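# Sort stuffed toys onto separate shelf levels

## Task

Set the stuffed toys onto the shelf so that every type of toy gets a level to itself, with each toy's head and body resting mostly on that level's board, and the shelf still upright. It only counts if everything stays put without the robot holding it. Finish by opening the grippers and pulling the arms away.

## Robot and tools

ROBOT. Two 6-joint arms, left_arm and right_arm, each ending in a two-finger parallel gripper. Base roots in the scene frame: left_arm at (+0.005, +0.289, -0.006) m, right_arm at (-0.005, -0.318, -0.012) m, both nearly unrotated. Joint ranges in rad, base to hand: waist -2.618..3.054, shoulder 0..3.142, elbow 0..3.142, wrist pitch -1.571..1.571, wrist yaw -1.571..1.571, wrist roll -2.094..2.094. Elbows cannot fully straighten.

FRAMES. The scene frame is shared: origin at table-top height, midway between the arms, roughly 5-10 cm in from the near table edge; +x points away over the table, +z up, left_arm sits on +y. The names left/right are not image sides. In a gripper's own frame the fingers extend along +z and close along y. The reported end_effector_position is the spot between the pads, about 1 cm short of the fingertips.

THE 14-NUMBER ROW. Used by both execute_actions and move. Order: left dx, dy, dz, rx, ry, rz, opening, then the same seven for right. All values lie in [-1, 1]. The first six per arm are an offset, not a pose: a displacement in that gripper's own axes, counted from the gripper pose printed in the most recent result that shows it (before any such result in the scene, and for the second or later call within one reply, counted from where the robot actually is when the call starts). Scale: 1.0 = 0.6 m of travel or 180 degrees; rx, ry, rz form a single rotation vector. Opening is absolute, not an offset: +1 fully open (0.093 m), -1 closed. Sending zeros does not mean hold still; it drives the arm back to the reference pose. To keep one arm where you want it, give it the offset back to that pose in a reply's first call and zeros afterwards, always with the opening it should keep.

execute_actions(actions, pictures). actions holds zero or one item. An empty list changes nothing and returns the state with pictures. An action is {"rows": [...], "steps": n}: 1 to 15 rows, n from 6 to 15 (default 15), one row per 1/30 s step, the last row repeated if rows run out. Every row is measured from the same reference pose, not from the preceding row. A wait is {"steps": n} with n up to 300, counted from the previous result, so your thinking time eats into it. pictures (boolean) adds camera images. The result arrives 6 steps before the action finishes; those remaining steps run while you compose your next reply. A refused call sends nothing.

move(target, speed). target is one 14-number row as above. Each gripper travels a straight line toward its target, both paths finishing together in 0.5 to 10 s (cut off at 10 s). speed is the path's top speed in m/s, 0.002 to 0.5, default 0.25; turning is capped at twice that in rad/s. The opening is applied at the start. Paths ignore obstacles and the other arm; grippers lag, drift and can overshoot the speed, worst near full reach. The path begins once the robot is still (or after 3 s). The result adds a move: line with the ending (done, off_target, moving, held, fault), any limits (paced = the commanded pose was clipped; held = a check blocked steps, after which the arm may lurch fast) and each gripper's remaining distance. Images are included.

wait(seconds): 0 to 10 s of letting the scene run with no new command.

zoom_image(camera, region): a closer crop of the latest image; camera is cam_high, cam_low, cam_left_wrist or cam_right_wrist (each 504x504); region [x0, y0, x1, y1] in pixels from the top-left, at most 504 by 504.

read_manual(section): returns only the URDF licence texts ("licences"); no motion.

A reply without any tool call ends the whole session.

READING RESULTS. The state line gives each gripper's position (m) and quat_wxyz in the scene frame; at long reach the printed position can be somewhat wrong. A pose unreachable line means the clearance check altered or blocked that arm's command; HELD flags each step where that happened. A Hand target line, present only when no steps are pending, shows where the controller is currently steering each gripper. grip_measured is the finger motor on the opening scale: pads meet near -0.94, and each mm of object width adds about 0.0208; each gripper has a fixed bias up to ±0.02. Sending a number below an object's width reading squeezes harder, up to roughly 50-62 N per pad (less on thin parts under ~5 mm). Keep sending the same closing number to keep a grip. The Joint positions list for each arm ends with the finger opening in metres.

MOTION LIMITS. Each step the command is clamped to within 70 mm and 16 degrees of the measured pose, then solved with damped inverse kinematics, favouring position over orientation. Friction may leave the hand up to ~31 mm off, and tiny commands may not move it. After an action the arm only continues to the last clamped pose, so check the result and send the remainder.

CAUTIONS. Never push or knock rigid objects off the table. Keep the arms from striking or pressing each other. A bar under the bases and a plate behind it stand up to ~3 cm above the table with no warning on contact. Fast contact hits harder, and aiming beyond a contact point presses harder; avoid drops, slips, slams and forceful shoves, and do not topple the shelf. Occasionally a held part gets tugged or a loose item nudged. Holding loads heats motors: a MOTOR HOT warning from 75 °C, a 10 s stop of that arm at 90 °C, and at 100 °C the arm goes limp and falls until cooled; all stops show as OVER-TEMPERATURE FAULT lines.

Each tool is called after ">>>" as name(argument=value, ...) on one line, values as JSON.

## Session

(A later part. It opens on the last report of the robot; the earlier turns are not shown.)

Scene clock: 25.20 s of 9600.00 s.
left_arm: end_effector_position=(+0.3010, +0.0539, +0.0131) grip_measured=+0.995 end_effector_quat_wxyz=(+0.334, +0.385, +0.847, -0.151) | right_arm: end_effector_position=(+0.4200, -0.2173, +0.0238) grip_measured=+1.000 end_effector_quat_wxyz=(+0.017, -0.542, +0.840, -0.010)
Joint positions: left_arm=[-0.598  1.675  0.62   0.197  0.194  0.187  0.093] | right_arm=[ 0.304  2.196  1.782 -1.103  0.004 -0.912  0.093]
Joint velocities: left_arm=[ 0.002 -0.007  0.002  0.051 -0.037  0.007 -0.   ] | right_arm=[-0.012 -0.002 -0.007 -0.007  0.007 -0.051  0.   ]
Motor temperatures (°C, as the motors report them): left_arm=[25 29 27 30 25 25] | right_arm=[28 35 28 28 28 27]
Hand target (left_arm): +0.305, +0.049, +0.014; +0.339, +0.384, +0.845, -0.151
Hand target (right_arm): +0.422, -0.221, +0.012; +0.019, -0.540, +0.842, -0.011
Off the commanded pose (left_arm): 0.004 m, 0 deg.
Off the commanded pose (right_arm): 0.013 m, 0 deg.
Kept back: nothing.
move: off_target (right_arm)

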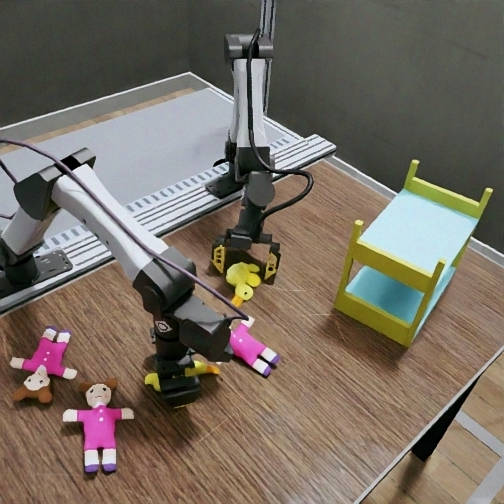

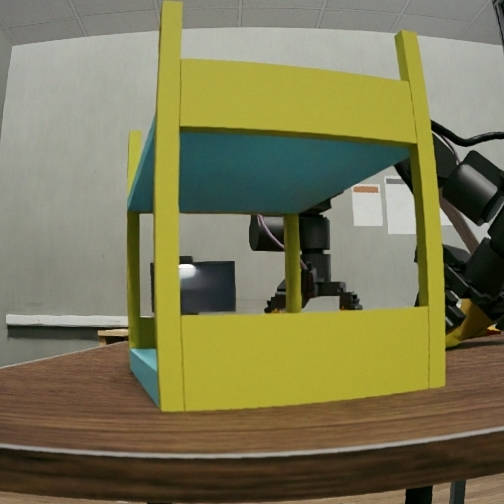

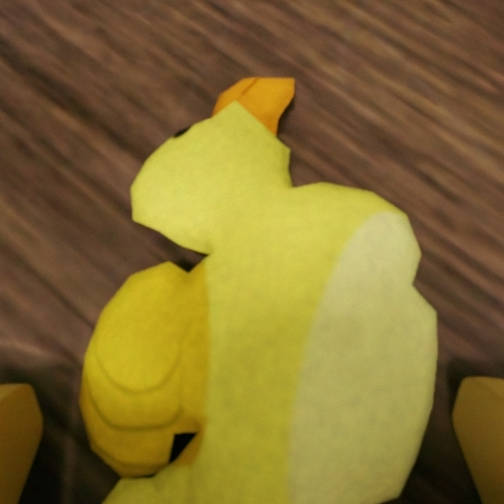

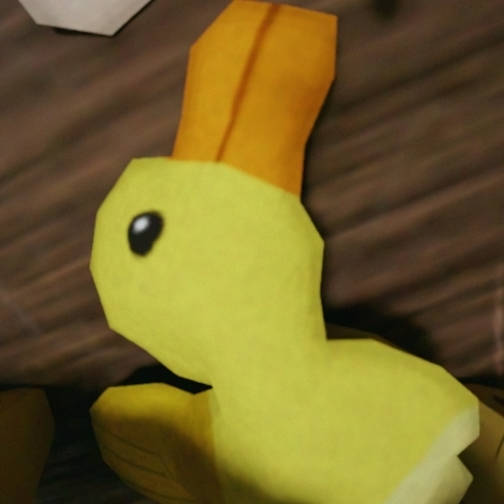

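Close both, then lift.

>>> move(target=[0,0,0,0,0,0,-0.3, 0,0,0,0,0,0,-0.3])

>>> move(target=[-0.08,0,-0.08,0,-0.15,0,-0.3, 0,0,-0.13,0,0,0,-0.3], speed=0.2)

Scene clock: 26.20 s of 9600.00 s.
left_arm: end_effector_position=(+0.3014, +0.0539, +0.0131) grip_measured=-0.298 end_effector_quat_wxyz=(+0.335, +0.384, +0.847, -0.151) | right_arm: end_effector_position=(+0.4196, -0.2170, +0.0241) grip_measured=-0.297 end_effector_quat_wxyz=(+0.017, -0.542, +0.840, -0.009)
Joint positions: left_arm=[-0.598  1.676  0.62   0.199  0.193  0.186  0.031] | right_arm=[ 0.304  2.195  1.782 -1.104  0.002 -0.912  0.031]
Joint velocities: left_arm=[ 0.012 -0.012  0.012 -0.066 -0.022 -0.037  0.   ] | right_arm=[-0.002 -0.017 -0.002 -0.022 -0.007  0.007  0.   ]
Motor temperatures (°C, as the motors report them): left_arm=[25 29 27 30 25 25] | right_arm=[28 35 28 28 28 27]
Hand target (left_arm): +0.301, +0.054, +0.013; +0.334, +0.385, +0.847, -0.151
Hand target (right_arm): +0.420, -0.217, +0.024; +0.017, -0.542, +0.840, -0.010
Off the commanded pose (left_arm): 0.000 m, 0 deg.
Off the commanded pose (right_arm): 0.001 m, 0 deg.
Kept back: nothing.
move: done

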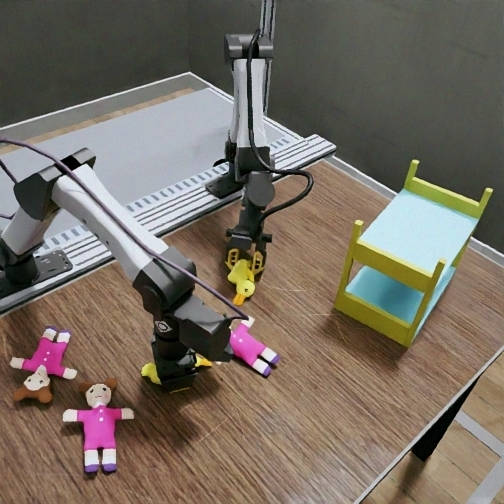

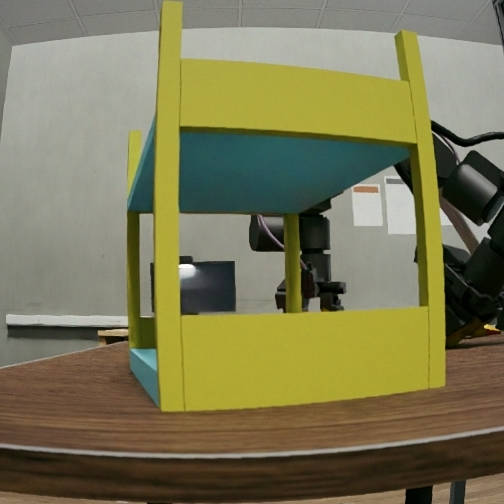

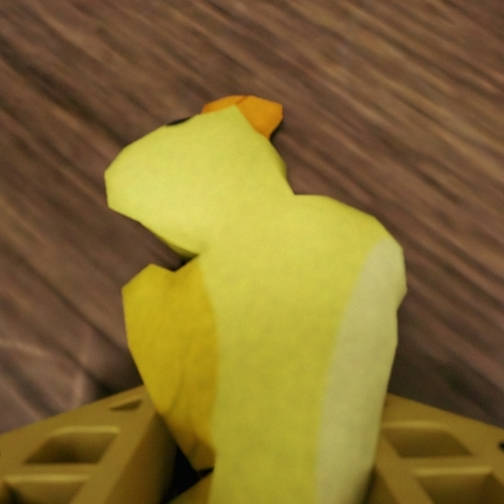

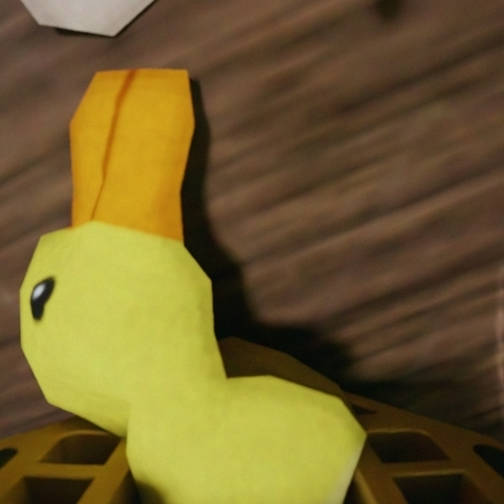

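Scene clock: 28.07 s of 9600.00 s.
left_arm: end_effector_position=(+0.3017, +0.0495, +0.0762) grip_measured=-0.298 end_effector_quat_wxyz=(+0.513, +0.341, +0.752, -0.235) | right_arm: end_effector_position=(+0.4163, -0.2175, +0.0946) grip_measured=-0.297 end_effector_quat_wxyz=(+0.014, -0.542, +0.840, -0.008)
Joint positions: left_arm=[-0.563  1.585  0.362  0.815  0.29   0.095  0.031] | right_arm=[ 0.304  2.171  2.024 -1.378  0.002 -0.912  0.031]
Joint velocities: left_arm=[-0.002 -0.012  0.002 -0.081 -0.007 -0.051 -0.001] | right_arm=[-0.007  0.007  0.007  0.007 -0.066 -0.066  0.   ]
Motor temperatures (°C, as the motors report them): left_arm=[25 29 27 31 25 25] | right_arm=[28 36 28 28 28 27]
Hand target (left_arm): +0.304, +0.052, +0.080; +0.523, +0.335, +0.747, -0.238
Hand target (right_arm): +0.415, -0.217, +0.102; +0.017, -0.542, +0.840, -0.009
Off the commanded pose (left_arm): 0.006 m, 1 deg.
Off the commanded pose (right_arm): 0.007 m, 0 deg.
Kept back: nothing.
move: done

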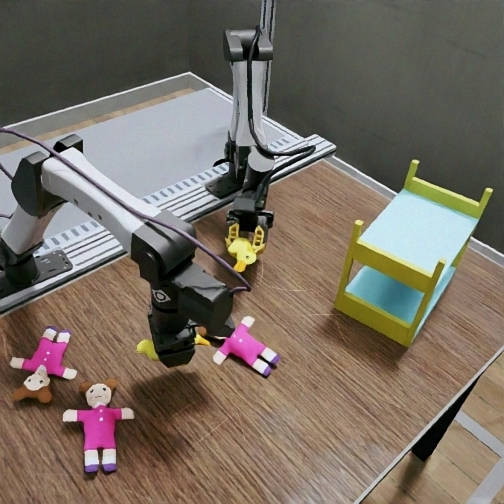

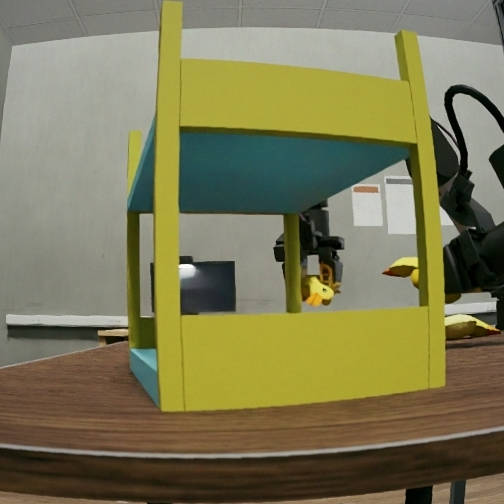

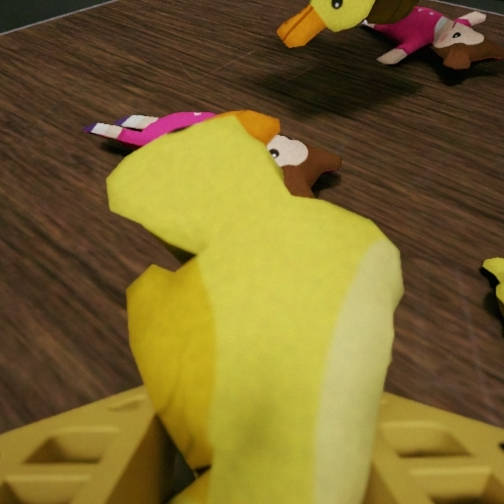

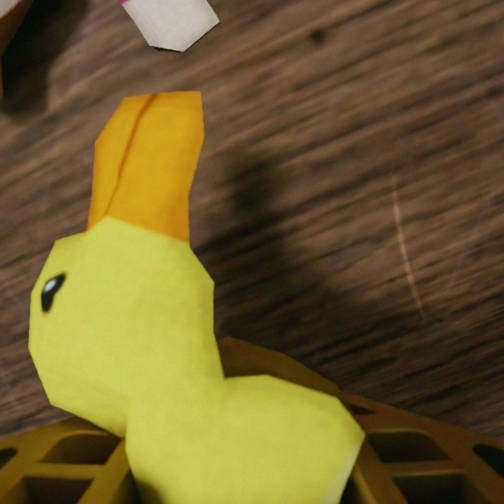

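>>> move(target=[0.06,0.2625,-0.082,-0.326,0,-0.127,-0.3, 0,0,-0.03,0,0,0.35,-0.3], speed=0.3)

Scene clock: 31.00 s of 9600.00 s.
left_arm: end_effector_position=(+0.3749, +0.1930, +0.0560) grip_measured=-0.298 end_effector_quat_wxyz=(+0.554, -0.087, +0.826, +0.064) | right_arm: end_effector_position=(+0.4162, -0.2175, +0.1113) grip_measured=-0.297 end_effector_quat_wxyz=(+0.019, -0.028, +0.999, +0.001)
Joint positions: left_arm=[-0.545  1.732  0.466  0.721 -0.677 -0.348  0.031] | right_arm=[ 0.304  2.171  2.091 -1.437  0.002  0.179  0.031]
Joint velocities: left_arm=[ 0.002 -0.002  0.027 -0.051  0.066 -0.081  0.001] | right_arm=[-0.002 -0.012  0.002  0.095 -0.007  0.007  0.001]
Motor temperatures (°C, as the motors report them): left_arm=[25 29 27 31 25 25] | right_arm=[28 37 29 28 28 27]
Hand target (left_arm): +0.381, +0.197, +0.060; +0.558, -0.100, +0.821, +0.069
Hand target (right_arm): +0.416, -0.218, +0.113; +0.016, -0.024, +1.000, +0.000
Off the commanded pose (left_arm): 0.009 m, 2 deg.
Off the commanded pose (right_arm): 0.001 m, 1 deg.
Kept back: nothing.
move: done

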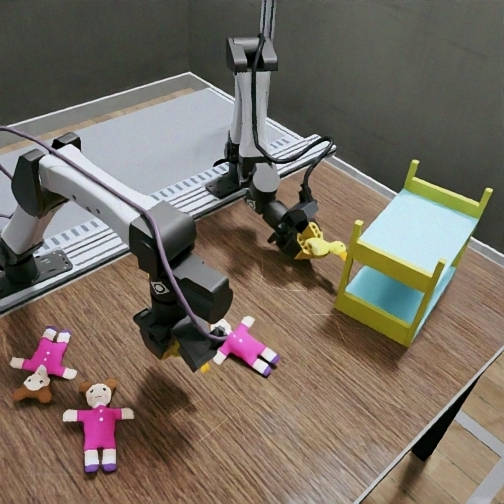

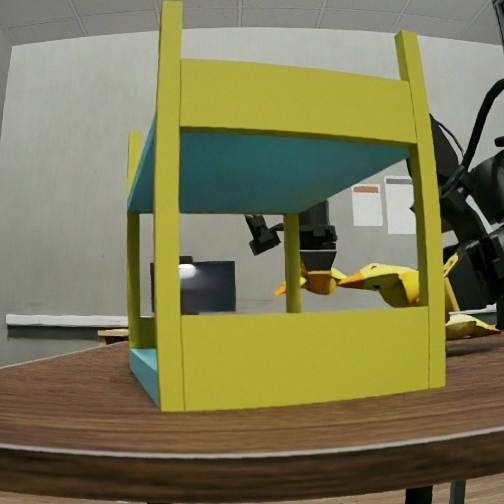

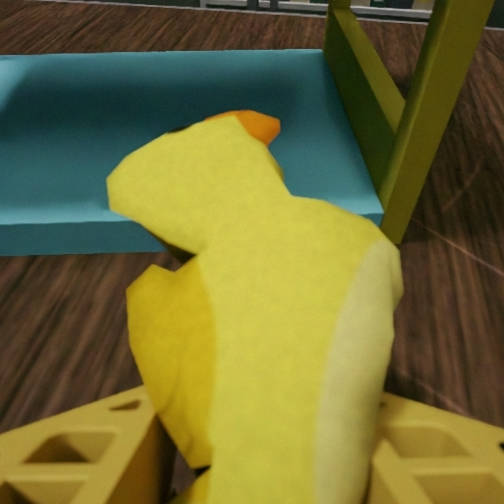

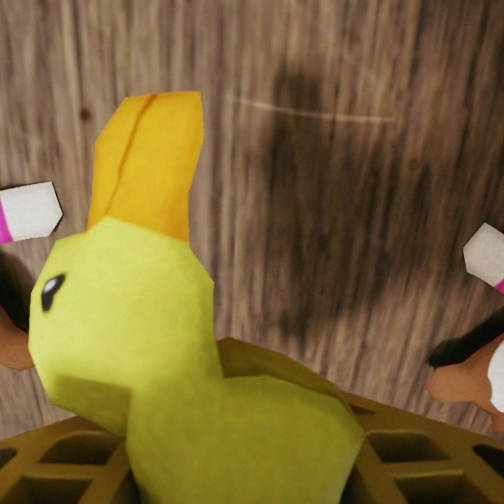

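>>> move(target=[-0.069,0.015,0.188,0,-0.08,0,-0.3, 0.175,0.355,0,0,0,0.29,-0.3], speed=0.2)

Scene clock: 34.10 s of 9600.00 s.
left_arm: end_effector_position=(+0.4827, +0.2237, +0.0399) grip_measured=-0.298 end_effector_quat_wxyz=(+0.635, -0.075, +0.765, +0.078) | right_arm: end_effector_position=(+0.2976, -0.0124, +0.1122) grip_measured=-0.297 end_effector_quat_wxyz=(+0.012, +0.413, +0.911, +0.022)
Joint positions: left_arm=[-0.322  2.218  0.741  1.234 -0.517 -0.092  0.031] | right_arm=[ 0.867  2.142  2.048 -1.411  0.012  1.647  0.031]
Joint velocities: left_arm=[-0.022 -0.022  0.002 -0.007  0.051 -0.051  0.001] | right_arm=[ 0.007  0.007 -0.012  0.051  0.037  0.022 -0.   ]
Motor temperatures (°C, as the motors report them): left_arm=[25 30 28 32 25 25] | right_arm=[28 38 29 28 28 27]
Hand target (left_arm): +0.491, +0.227, +0.050; +0.651, -0.081, +0.751, +0.073
Hand target (right_arm): +0.297, -0.012, +0.107; +0.012, +0.415, +0.910, +0.011
Off the commanded pose (left_arm): 0.015 m, 3 deg.
Off the commanded pose (right_arm): 0.005 m, 2 deg.
Kept back: nothing.
move: off_target (left_arm)

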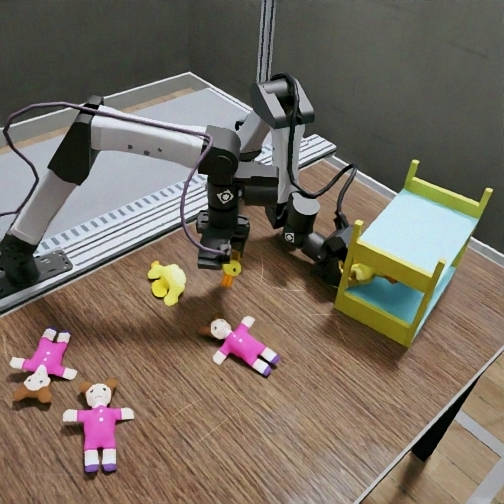

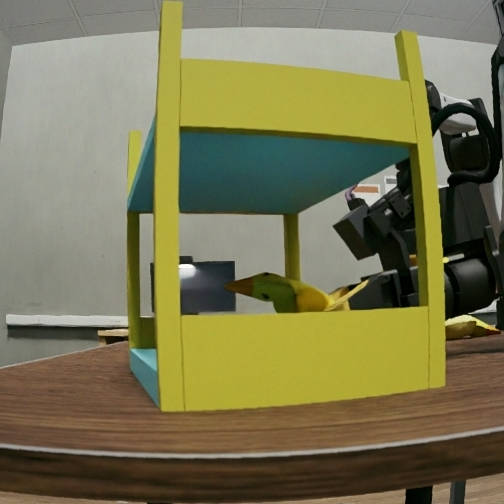

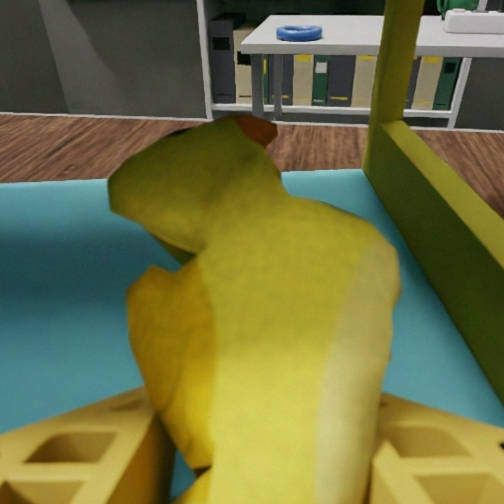

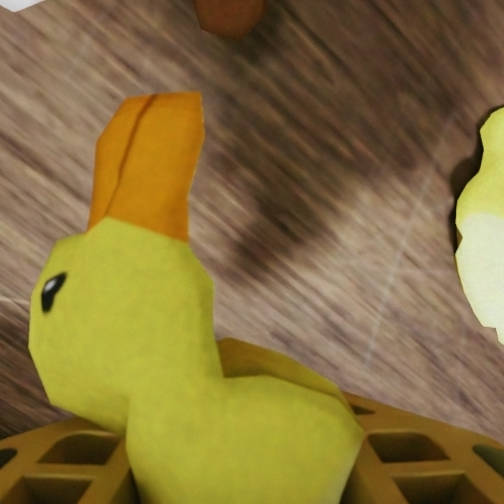

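>>> move(target=[-0.03,0,0.072,0,-0.04,0,-0.3, 0,0,0.155,0,0,0,-0.3], speed=0.08)

Scene clock: 36.00 s of 9600.00 s.
left_arm: end_effector_position=(+0.5220, +0.2269, +0.0488) grip_measured=-0.298 end_effector_quat_wxyz=(+0.677, -0.069, +0.728, +0.078) | right_arm: end_effector_position=(+0.3042, -0.0052, +0.0302) grip_measured=-0.297 end_effector_quat_wxyz=(+0.016, +0.414, +0.910, +0.034)
Joint positions: left_arm=[-0.281  2.349  0.896  1.341 -0.474 -0.027  0.031] | right_arm=[ 0.867  2.17   1.764 -1.076  0.012  1.65   0.031]
Joint velocities: left_arm=[-0.002 -0.012  0.007 -0.022 -0.022 -0.022  0.   ] | right_arm=[ 0.007 -0.012  0.012 -0.007 -0.007 -0.037 -0.   ]
Motor temperatures (°C, as the motors report them): left_arm=[25 30 28 32 25 25] | right_arm=[28 39 29 28 28 27]
Hand target (left_arm): +0.527, +0.233, +0.050; +0.681, -0.071, +0.724, +0.083
Hand target (right_arm): +0.302, -0.009, +0.020; +0.012, +0.413, +0.911, +0.022
Off the commanded pose (left_arm): 0.008 m, 1 deg.
Off the commanded pose (right_arm): 0.012 m, 1 deg.
Kept back: nothing.
move: off_target (right_arm)

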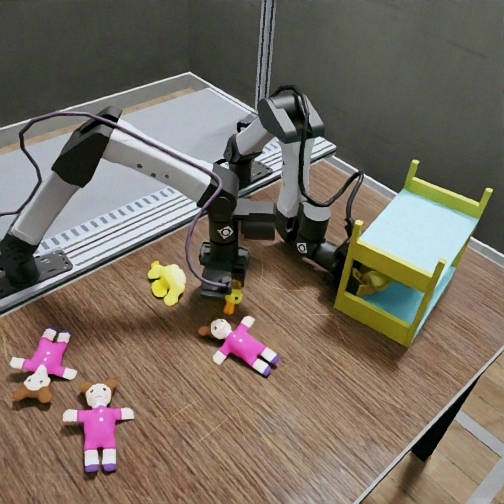

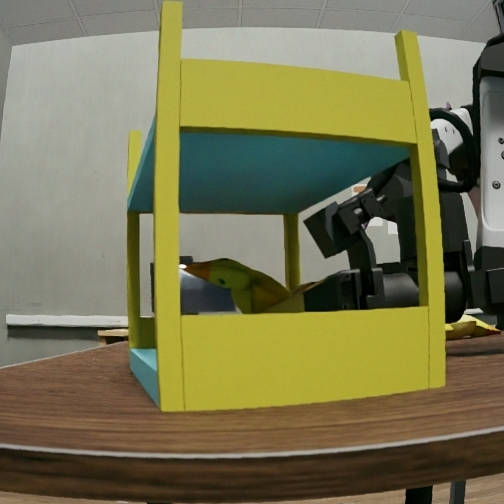

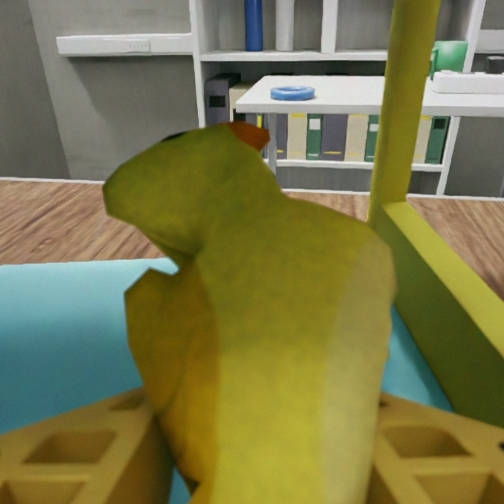

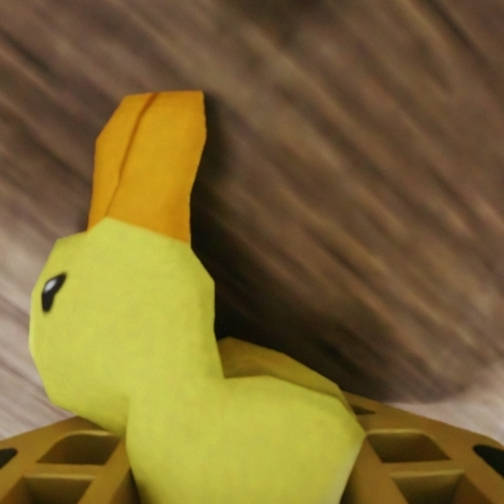

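>>> move(target=[0,0,0,0,0,0,0.4, 0,0,0,0,0,0,0.8])

>>> move(target=[-0.01,0.02,-0.15,0,0.06,0,0.4, 0,0,-0.15,0,0,0,0.8], speed=0.15)

Scene clock: 36.93 s of 9600.00 s.
left_arm: end_effector_position=(+0.5220, +0.2269, +0.0489) grip_measured=+0.398 end_effector_quat_wxyz=(+0.677, -0.069, +0.728, +0.078) | right_arm: end_effector_position=(+0.3044, -0.0050, +0.0303) grip_measured=+0.798 end_effector_quat_wxyz=(+0.016, +0.413, +0.910, +0.034)
Joint positions: left_arm=[-0.281  2.349  0.896  1.342 -0.474 -0.027  0.064] | right_arm=[ 0.867  2.17   1.764 -1.074  0.012  1.65   0.083]
Joint velocities: left_arm=[-0.007  0.007 -0.017 -0.066  0.022 -0.037  0.001] | right_arm=[ 0.002  0.012 -0.017 -0.081 -0.007  0.007 -0.   ]
Motor temperatures (°C, as the motors report them): left_arm=[25 30 28 32 25 25] | right_arm=[28 39 29 28 28 27]
Hand target (left_arm): +0.522, +0.227, +0.049; +0.677, -0.069, +0.728, +0.078
Hand target (right_arm): +0.304, -0.005, +0.030; +0.016, +0.414, +0.910, +0.034
Off the commanded pose (left_arm): 0.000 m, 0 deg.
Off the commanded pose (right_arm): 0.000 m, 0 deg.
Kept back: nothing.
move: done

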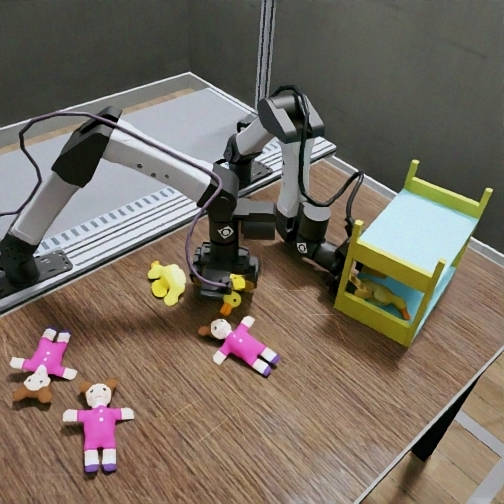

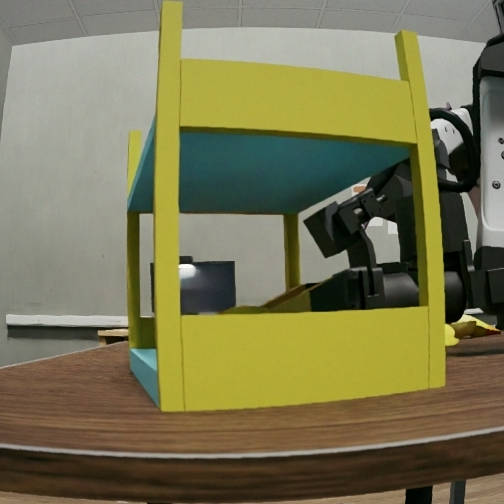

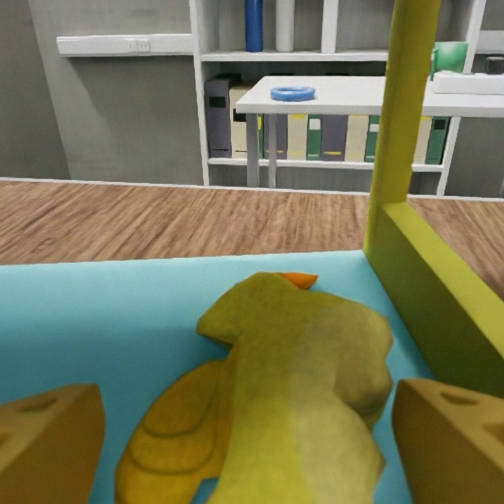

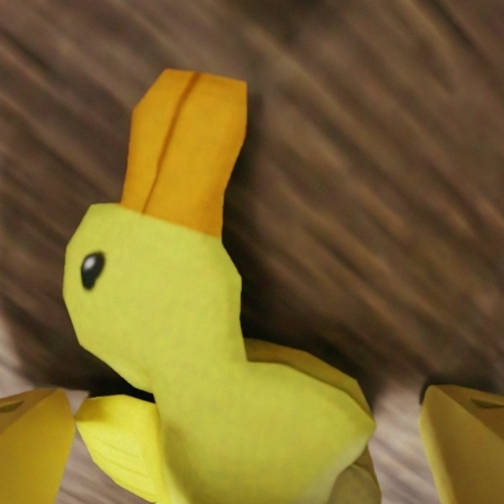

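Scene clock: 38.23 s of 9600.00 s.
left_arm: end_effector_position=(+0.4352, +0.2229, +0.0593) grip_measured=+0.398 end_effector_quat_wxyz=(+0.607, -0.074, +0.788, +0.072) | right_arm: end_effector_position=(+0.3002, -0.0098, +0.1177) grip_measured=+0.798 end_effector_quat_wxyz=(+0.017, +0.413, +0.910, +0.037)
Joint positions: left_arm=[-0.365  1.97   0.562  1.075 -0.54  -0.146  0.064] | right_arm=[ 0.867  2.127  2.044 -1.391  0.012  1.65   0.084]
Joint velocities: left_arm=[-0.017 -0.012 -0.007 -0.037  0.007 -0.007  0.001] | right_arm=[-0.017 -0.007 -0.002  0.007 -0.051 -0.066  0.001]
Motor temperatures (°C, as the motors report them): left_arm=[25 31 28 32 25 25] | right_arm=[28 39 29 28 28 27]
Hand target (left_arm): +0.432, +0.221, +0.061; +0.607, -0.075, +0.788, +0.072
Hand target (right_arm): +0.298, -0.010, +0.120; +0.016, +0.413, +0.910, +0.034
Off the commanded pose (left_arm): 0.005 m, 0 deg.
Off the commanded pose (right_arm): 0.003 m, 0 deg.
Kept back: nothing.
move: done

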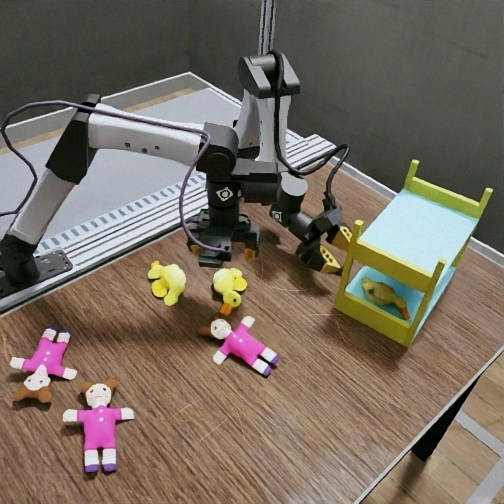

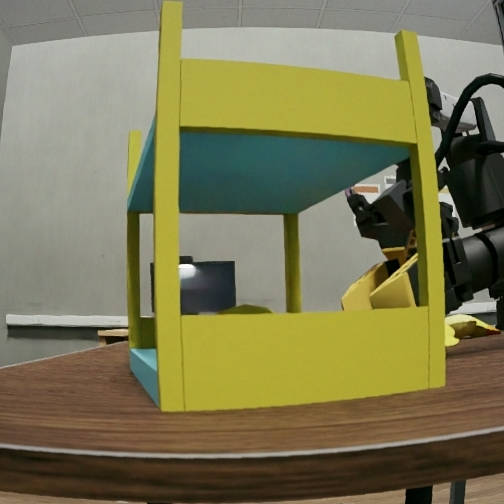

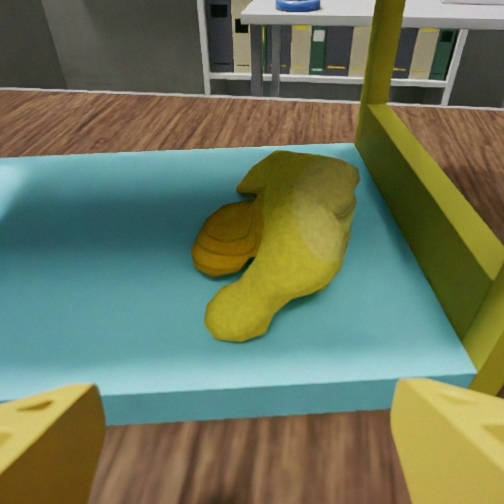

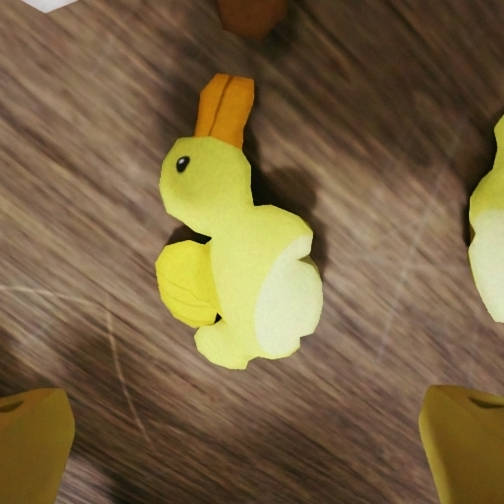

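>>> move(target=[0,-0.06,-0.392,0.28,0.15,0.153,1, -0.008,-0.186,-0.02,0.026,0,-0.19,1], speed=0.3)

Scene clock: 41.20 s of 9600.00 s.
left_arm: end_effector_position=(+0.2183, +0.1484, +0.1081) grip_measured=+0.993 end_effector_quat_wxyz=(+0.345, +0.349, +0.860, -0.138) | right_arm: end_effector_position=(+0.2242, -0.0860, +0.1226) grip_measured=+1.000 end_effector_quat_wxyz=(+0.009, +0.137, +0.991, -0.002)
Joint positions: left_arm=[-0.426  0.87   0.525 -0.52   0.251  0.256  0.093] | right_arm=[ 0.875  1.748  1.541 -1.341  0.022  1.079  0.093]
Joint velocities: left_arm=[ 0.002 -0.022 -0.022 -0.066 -0.022 -0.037 -0.001] | right_arm=[-0.002 -0.002  0.022 -0.007  0.037 -0.081  0.   ]
Motor temperatures (°C, as the motors report them): left_arm=[25 31 28 33 25 25] | right_arm=[28 40 29 28 28 27]
Hand target (left_arm): +0.218, +0.144, +0.118; +0.355, +0.358, +0.852, -0.143
Hand target (right_arm): +0.220, -0.088, +0.121; +0.011, +0.128, +0.992, -0.007
Off the commanded pose (left_arm): 0.013 m, 2 deg.
Off the commanded pose (right_arm): 0.006 m, 1 deg.
Kept back: nothing.
move: off_target (left_arm)

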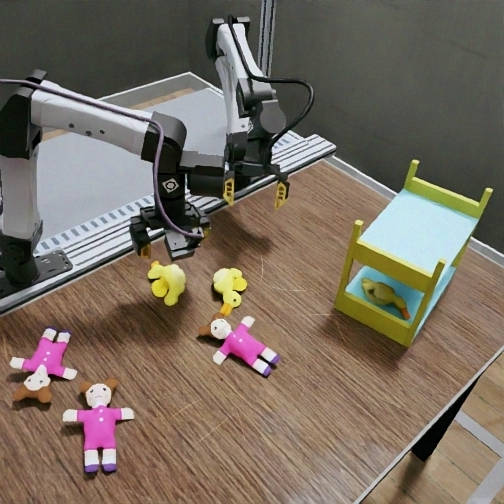

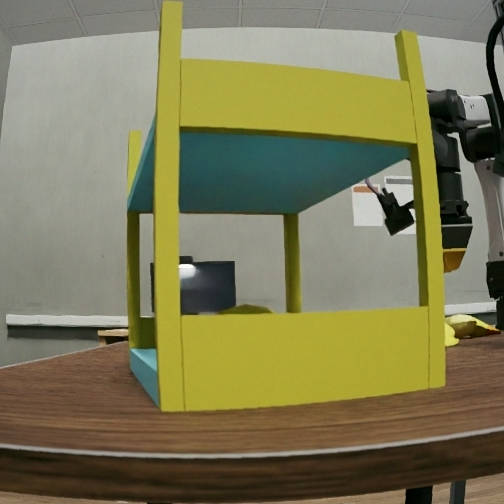

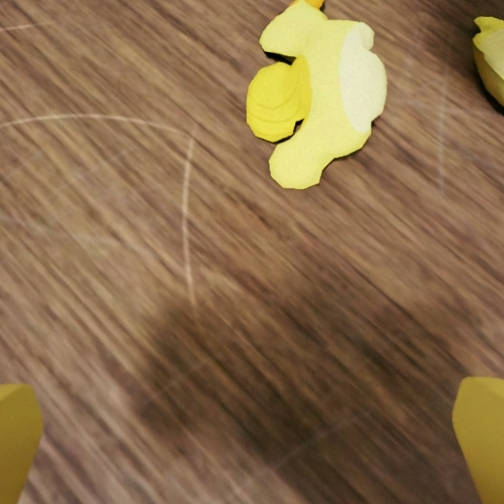

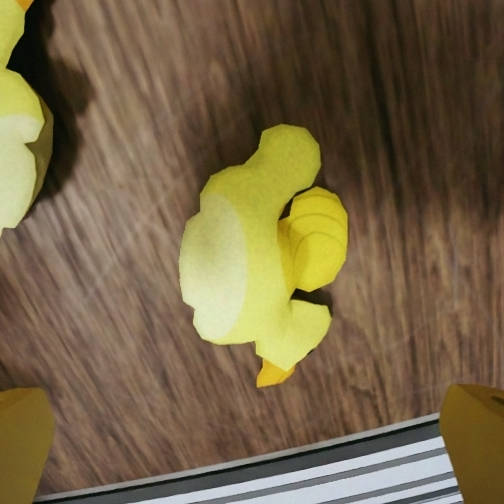

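>>> move(target=[0,0,0,0,0,0,1, 0.005,-0.008,0.185,0,0,0,1], speed=0.15)

>>> move(target=[0,0,0,0,0,0,1, 0,0,0,0,0,0,-0.3])

>>> move(target=[-0.02,-0.055,0.08,0,0,0,1, -0.05,-0.3,-0.15,0,0,-0.4,-0.3], speed=0.3)

Scene clock: 42.87 s of 9600.00 s.
left_arm: end_effector_position=(+0.2180, +0.1485, +0.1079) grip_measured=+0.993 end_effector_quat_wxyz=(+0.344, +0.349, +0.860, -0.138) | right_arm: end_effector_position=(+0.2259, -0.0836, +0.0215) grip_measured=+1.000 end_effector_quat_wxyz=(+0.018, +0.135, +0.991, +0.010)
Joint positions: left_arm=[-0.426  0.87   0.525 -0.522  0.251  0.257  0.093] | right_arm=[ 0.875  1.801  1.195 -0.912  0.022  1.077  0.093]
Joint velocities: left_arm=[-0.002 -0.007  0.017 -0.022 -0.095 -0.022 -0.   ] | right_arm=[-0.007 -0.002  0.002  0.022 -0.066 -0.066  0.   ]
Motor temperatures (°C, as the motors report them): left_arm=[25 31 28 32 25 25] | right_arm=[28 40 29 28 28 27]
Hand target (left_arm): +0.218, +0.148, +0.108; +0.345, +0.349, +0.860, -0.138
Hand target (right_arm): +0.223, -0.090, +0.012; +0.009, +0.137, +0.991, -0.002
Off the commanded pose (left_arm): 0.000 m, 0 deg.
Off the commanded pose (right_arm): 0.013 m, 2 deg.
Kept back: nothing.
move: off_target (right_arm)

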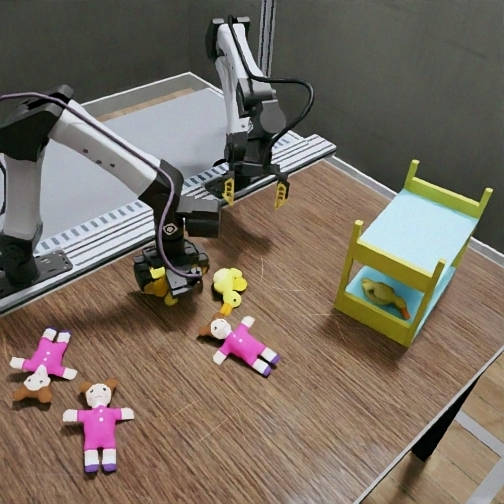

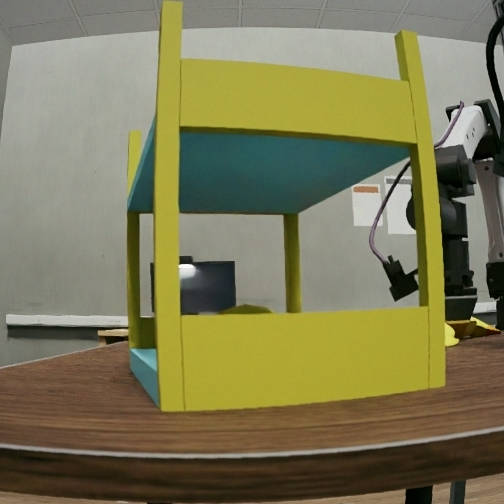

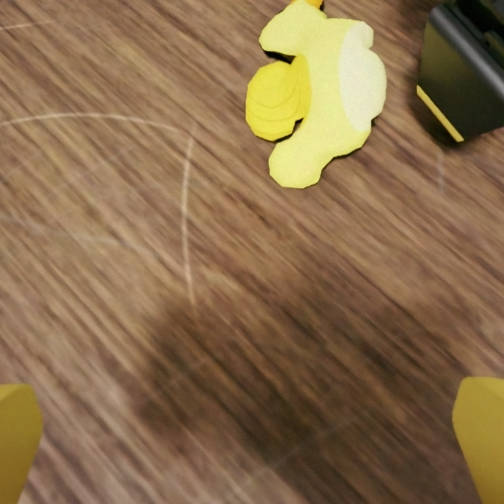

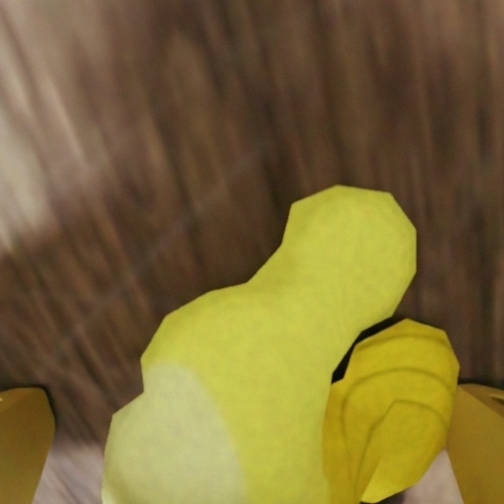

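Scene clock: 43.37 s of 9600.00 s.
left_arm: end_effector_position=(+0.2180, +0.1485, +0.1079) grip_measured=+0.993 end_effector_quat_wxyz=(+0.344, +0.349, +0.860, -0.138) | right_arm: end_effector_position=(+0.2259, -0.0835, +0.0215) grip_measured=-0.297 end_effector_quat_wxyz=(+0.018, +0.135, +0.991, +0.010)
Joint positions: left_arm=[-0.426  0.87   0.525 -0.522  0.251  0.257  0.093] | right_arm=[ 0.875  1.801  1.195 -0.911  0.021  1.077  0.031]
Joint velocities: left_arm=[ 0.007 -0.012 -0.007  0.066 -0.022 -0.037 -0.   ] | right_arm=[ 0.007 -0.012  0.007  0.022 -0.007 -0.007 -0.   ]
Motor temperatures (°C, as the motors report them): left_arm=[25 31 28 32 25 25] | right_arm=[28 39 29 28 28 27]
Hand target (left_arm): +0.218, +0.148, +0.108; +0.344, +0.349, +0.860, -0.138
Hand target (right_arm): +0.226, -0.084, +0.022; +0.018, +0.135, +0.991, +0.010
Off the commanded pose (left_arm): 0.000 m, 0 deg.
Off the commanded pose (right_arm): 0.000 m, 0 deg.
Kept back: nothing.
move: done

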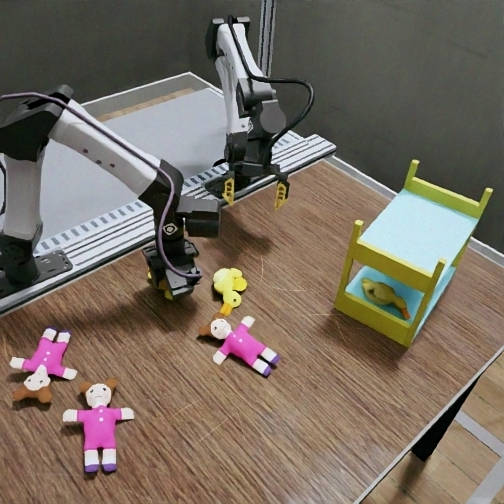

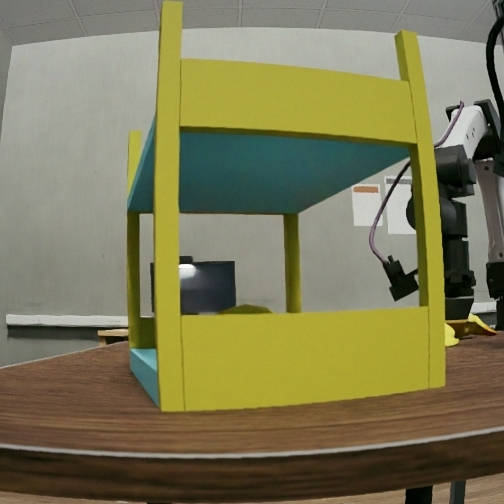

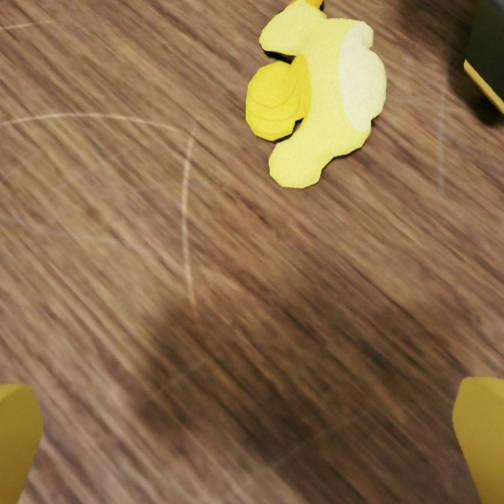

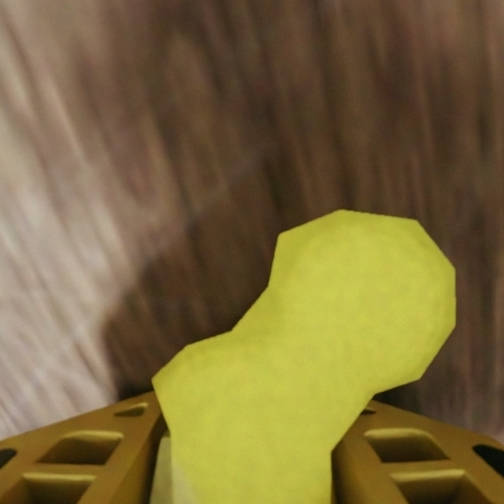

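Scene clock: 46.17 s of 9600.00 s.
left_arm: end_effector_position=(+0.2258, +0.0970, +0.0870) grip_measured=+0.993 end_effector_quat_wxyz=(+0.347, +0.348, +0.860, -0.139) | right_arm: end_effector_position=(+0.2080, -0.2653, +0.1067) grip_measured=-0.297 end_effector_quat_wxyz=(+0.022, -0.473, +0.881, -0.011)
Joint positions: left_arm=[-0.674  1.059  0.504 -0.274  0.088  0.067  0.093] | right_arm=[ 0.317  1.303  1.045 -1.25   0.007 -0.74   0.031]
Joint velocities: left_arm=[-0.002  0.017 -0.002  0.022  0.066 -0.051  0.   ] | right_arm=[ 0.007  0.002  0.002 -0.051  0.007  0.007  0.001]
Motor temperatures (°C, as the motors report them): left_arm=[25 30 28 33 25 25] | right_arm=[28 39 29 28 28 27]
Hand target (left_arm): +0.226, +0.095, +0.082; +0.346, +0.350, +0.860, -0.137
Hand target (right_arm): +0.204, -0.267, +0.109; +0.022, -0.473, +0.881, -0.007
Off the commanded pose (left_arm): 0.006 m, 0 deg.
Off the commanded pose (right_arm): 0.005 m, 1 deg.
Kept back: nothing.
move: done

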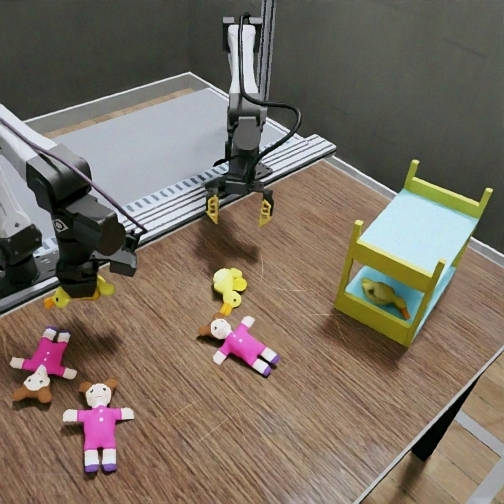

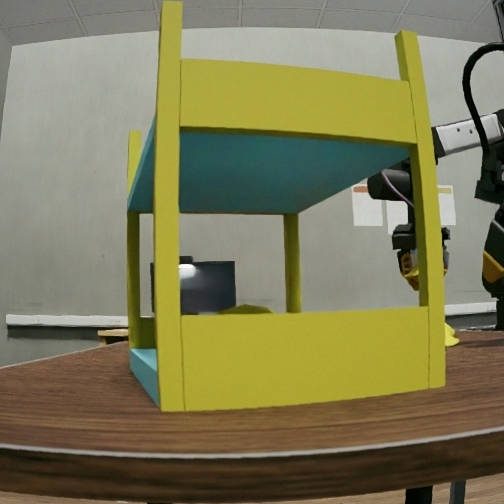

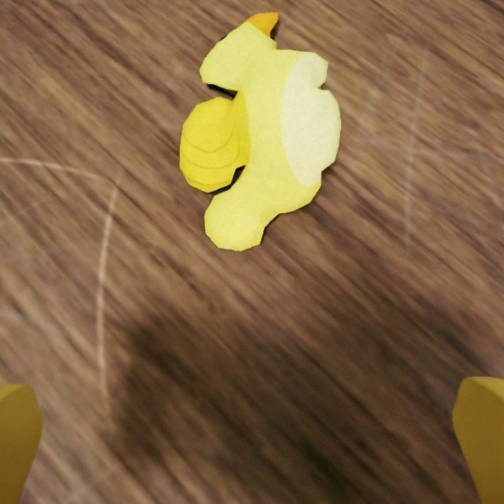

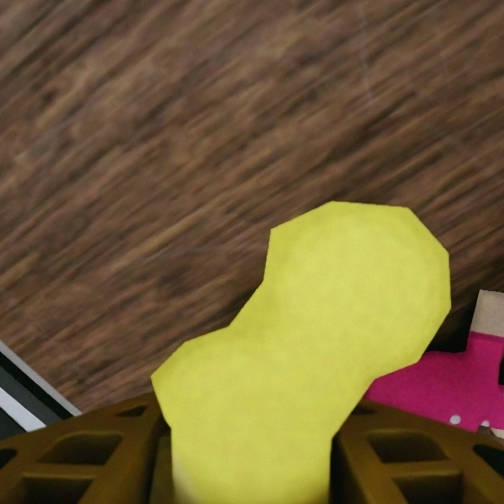

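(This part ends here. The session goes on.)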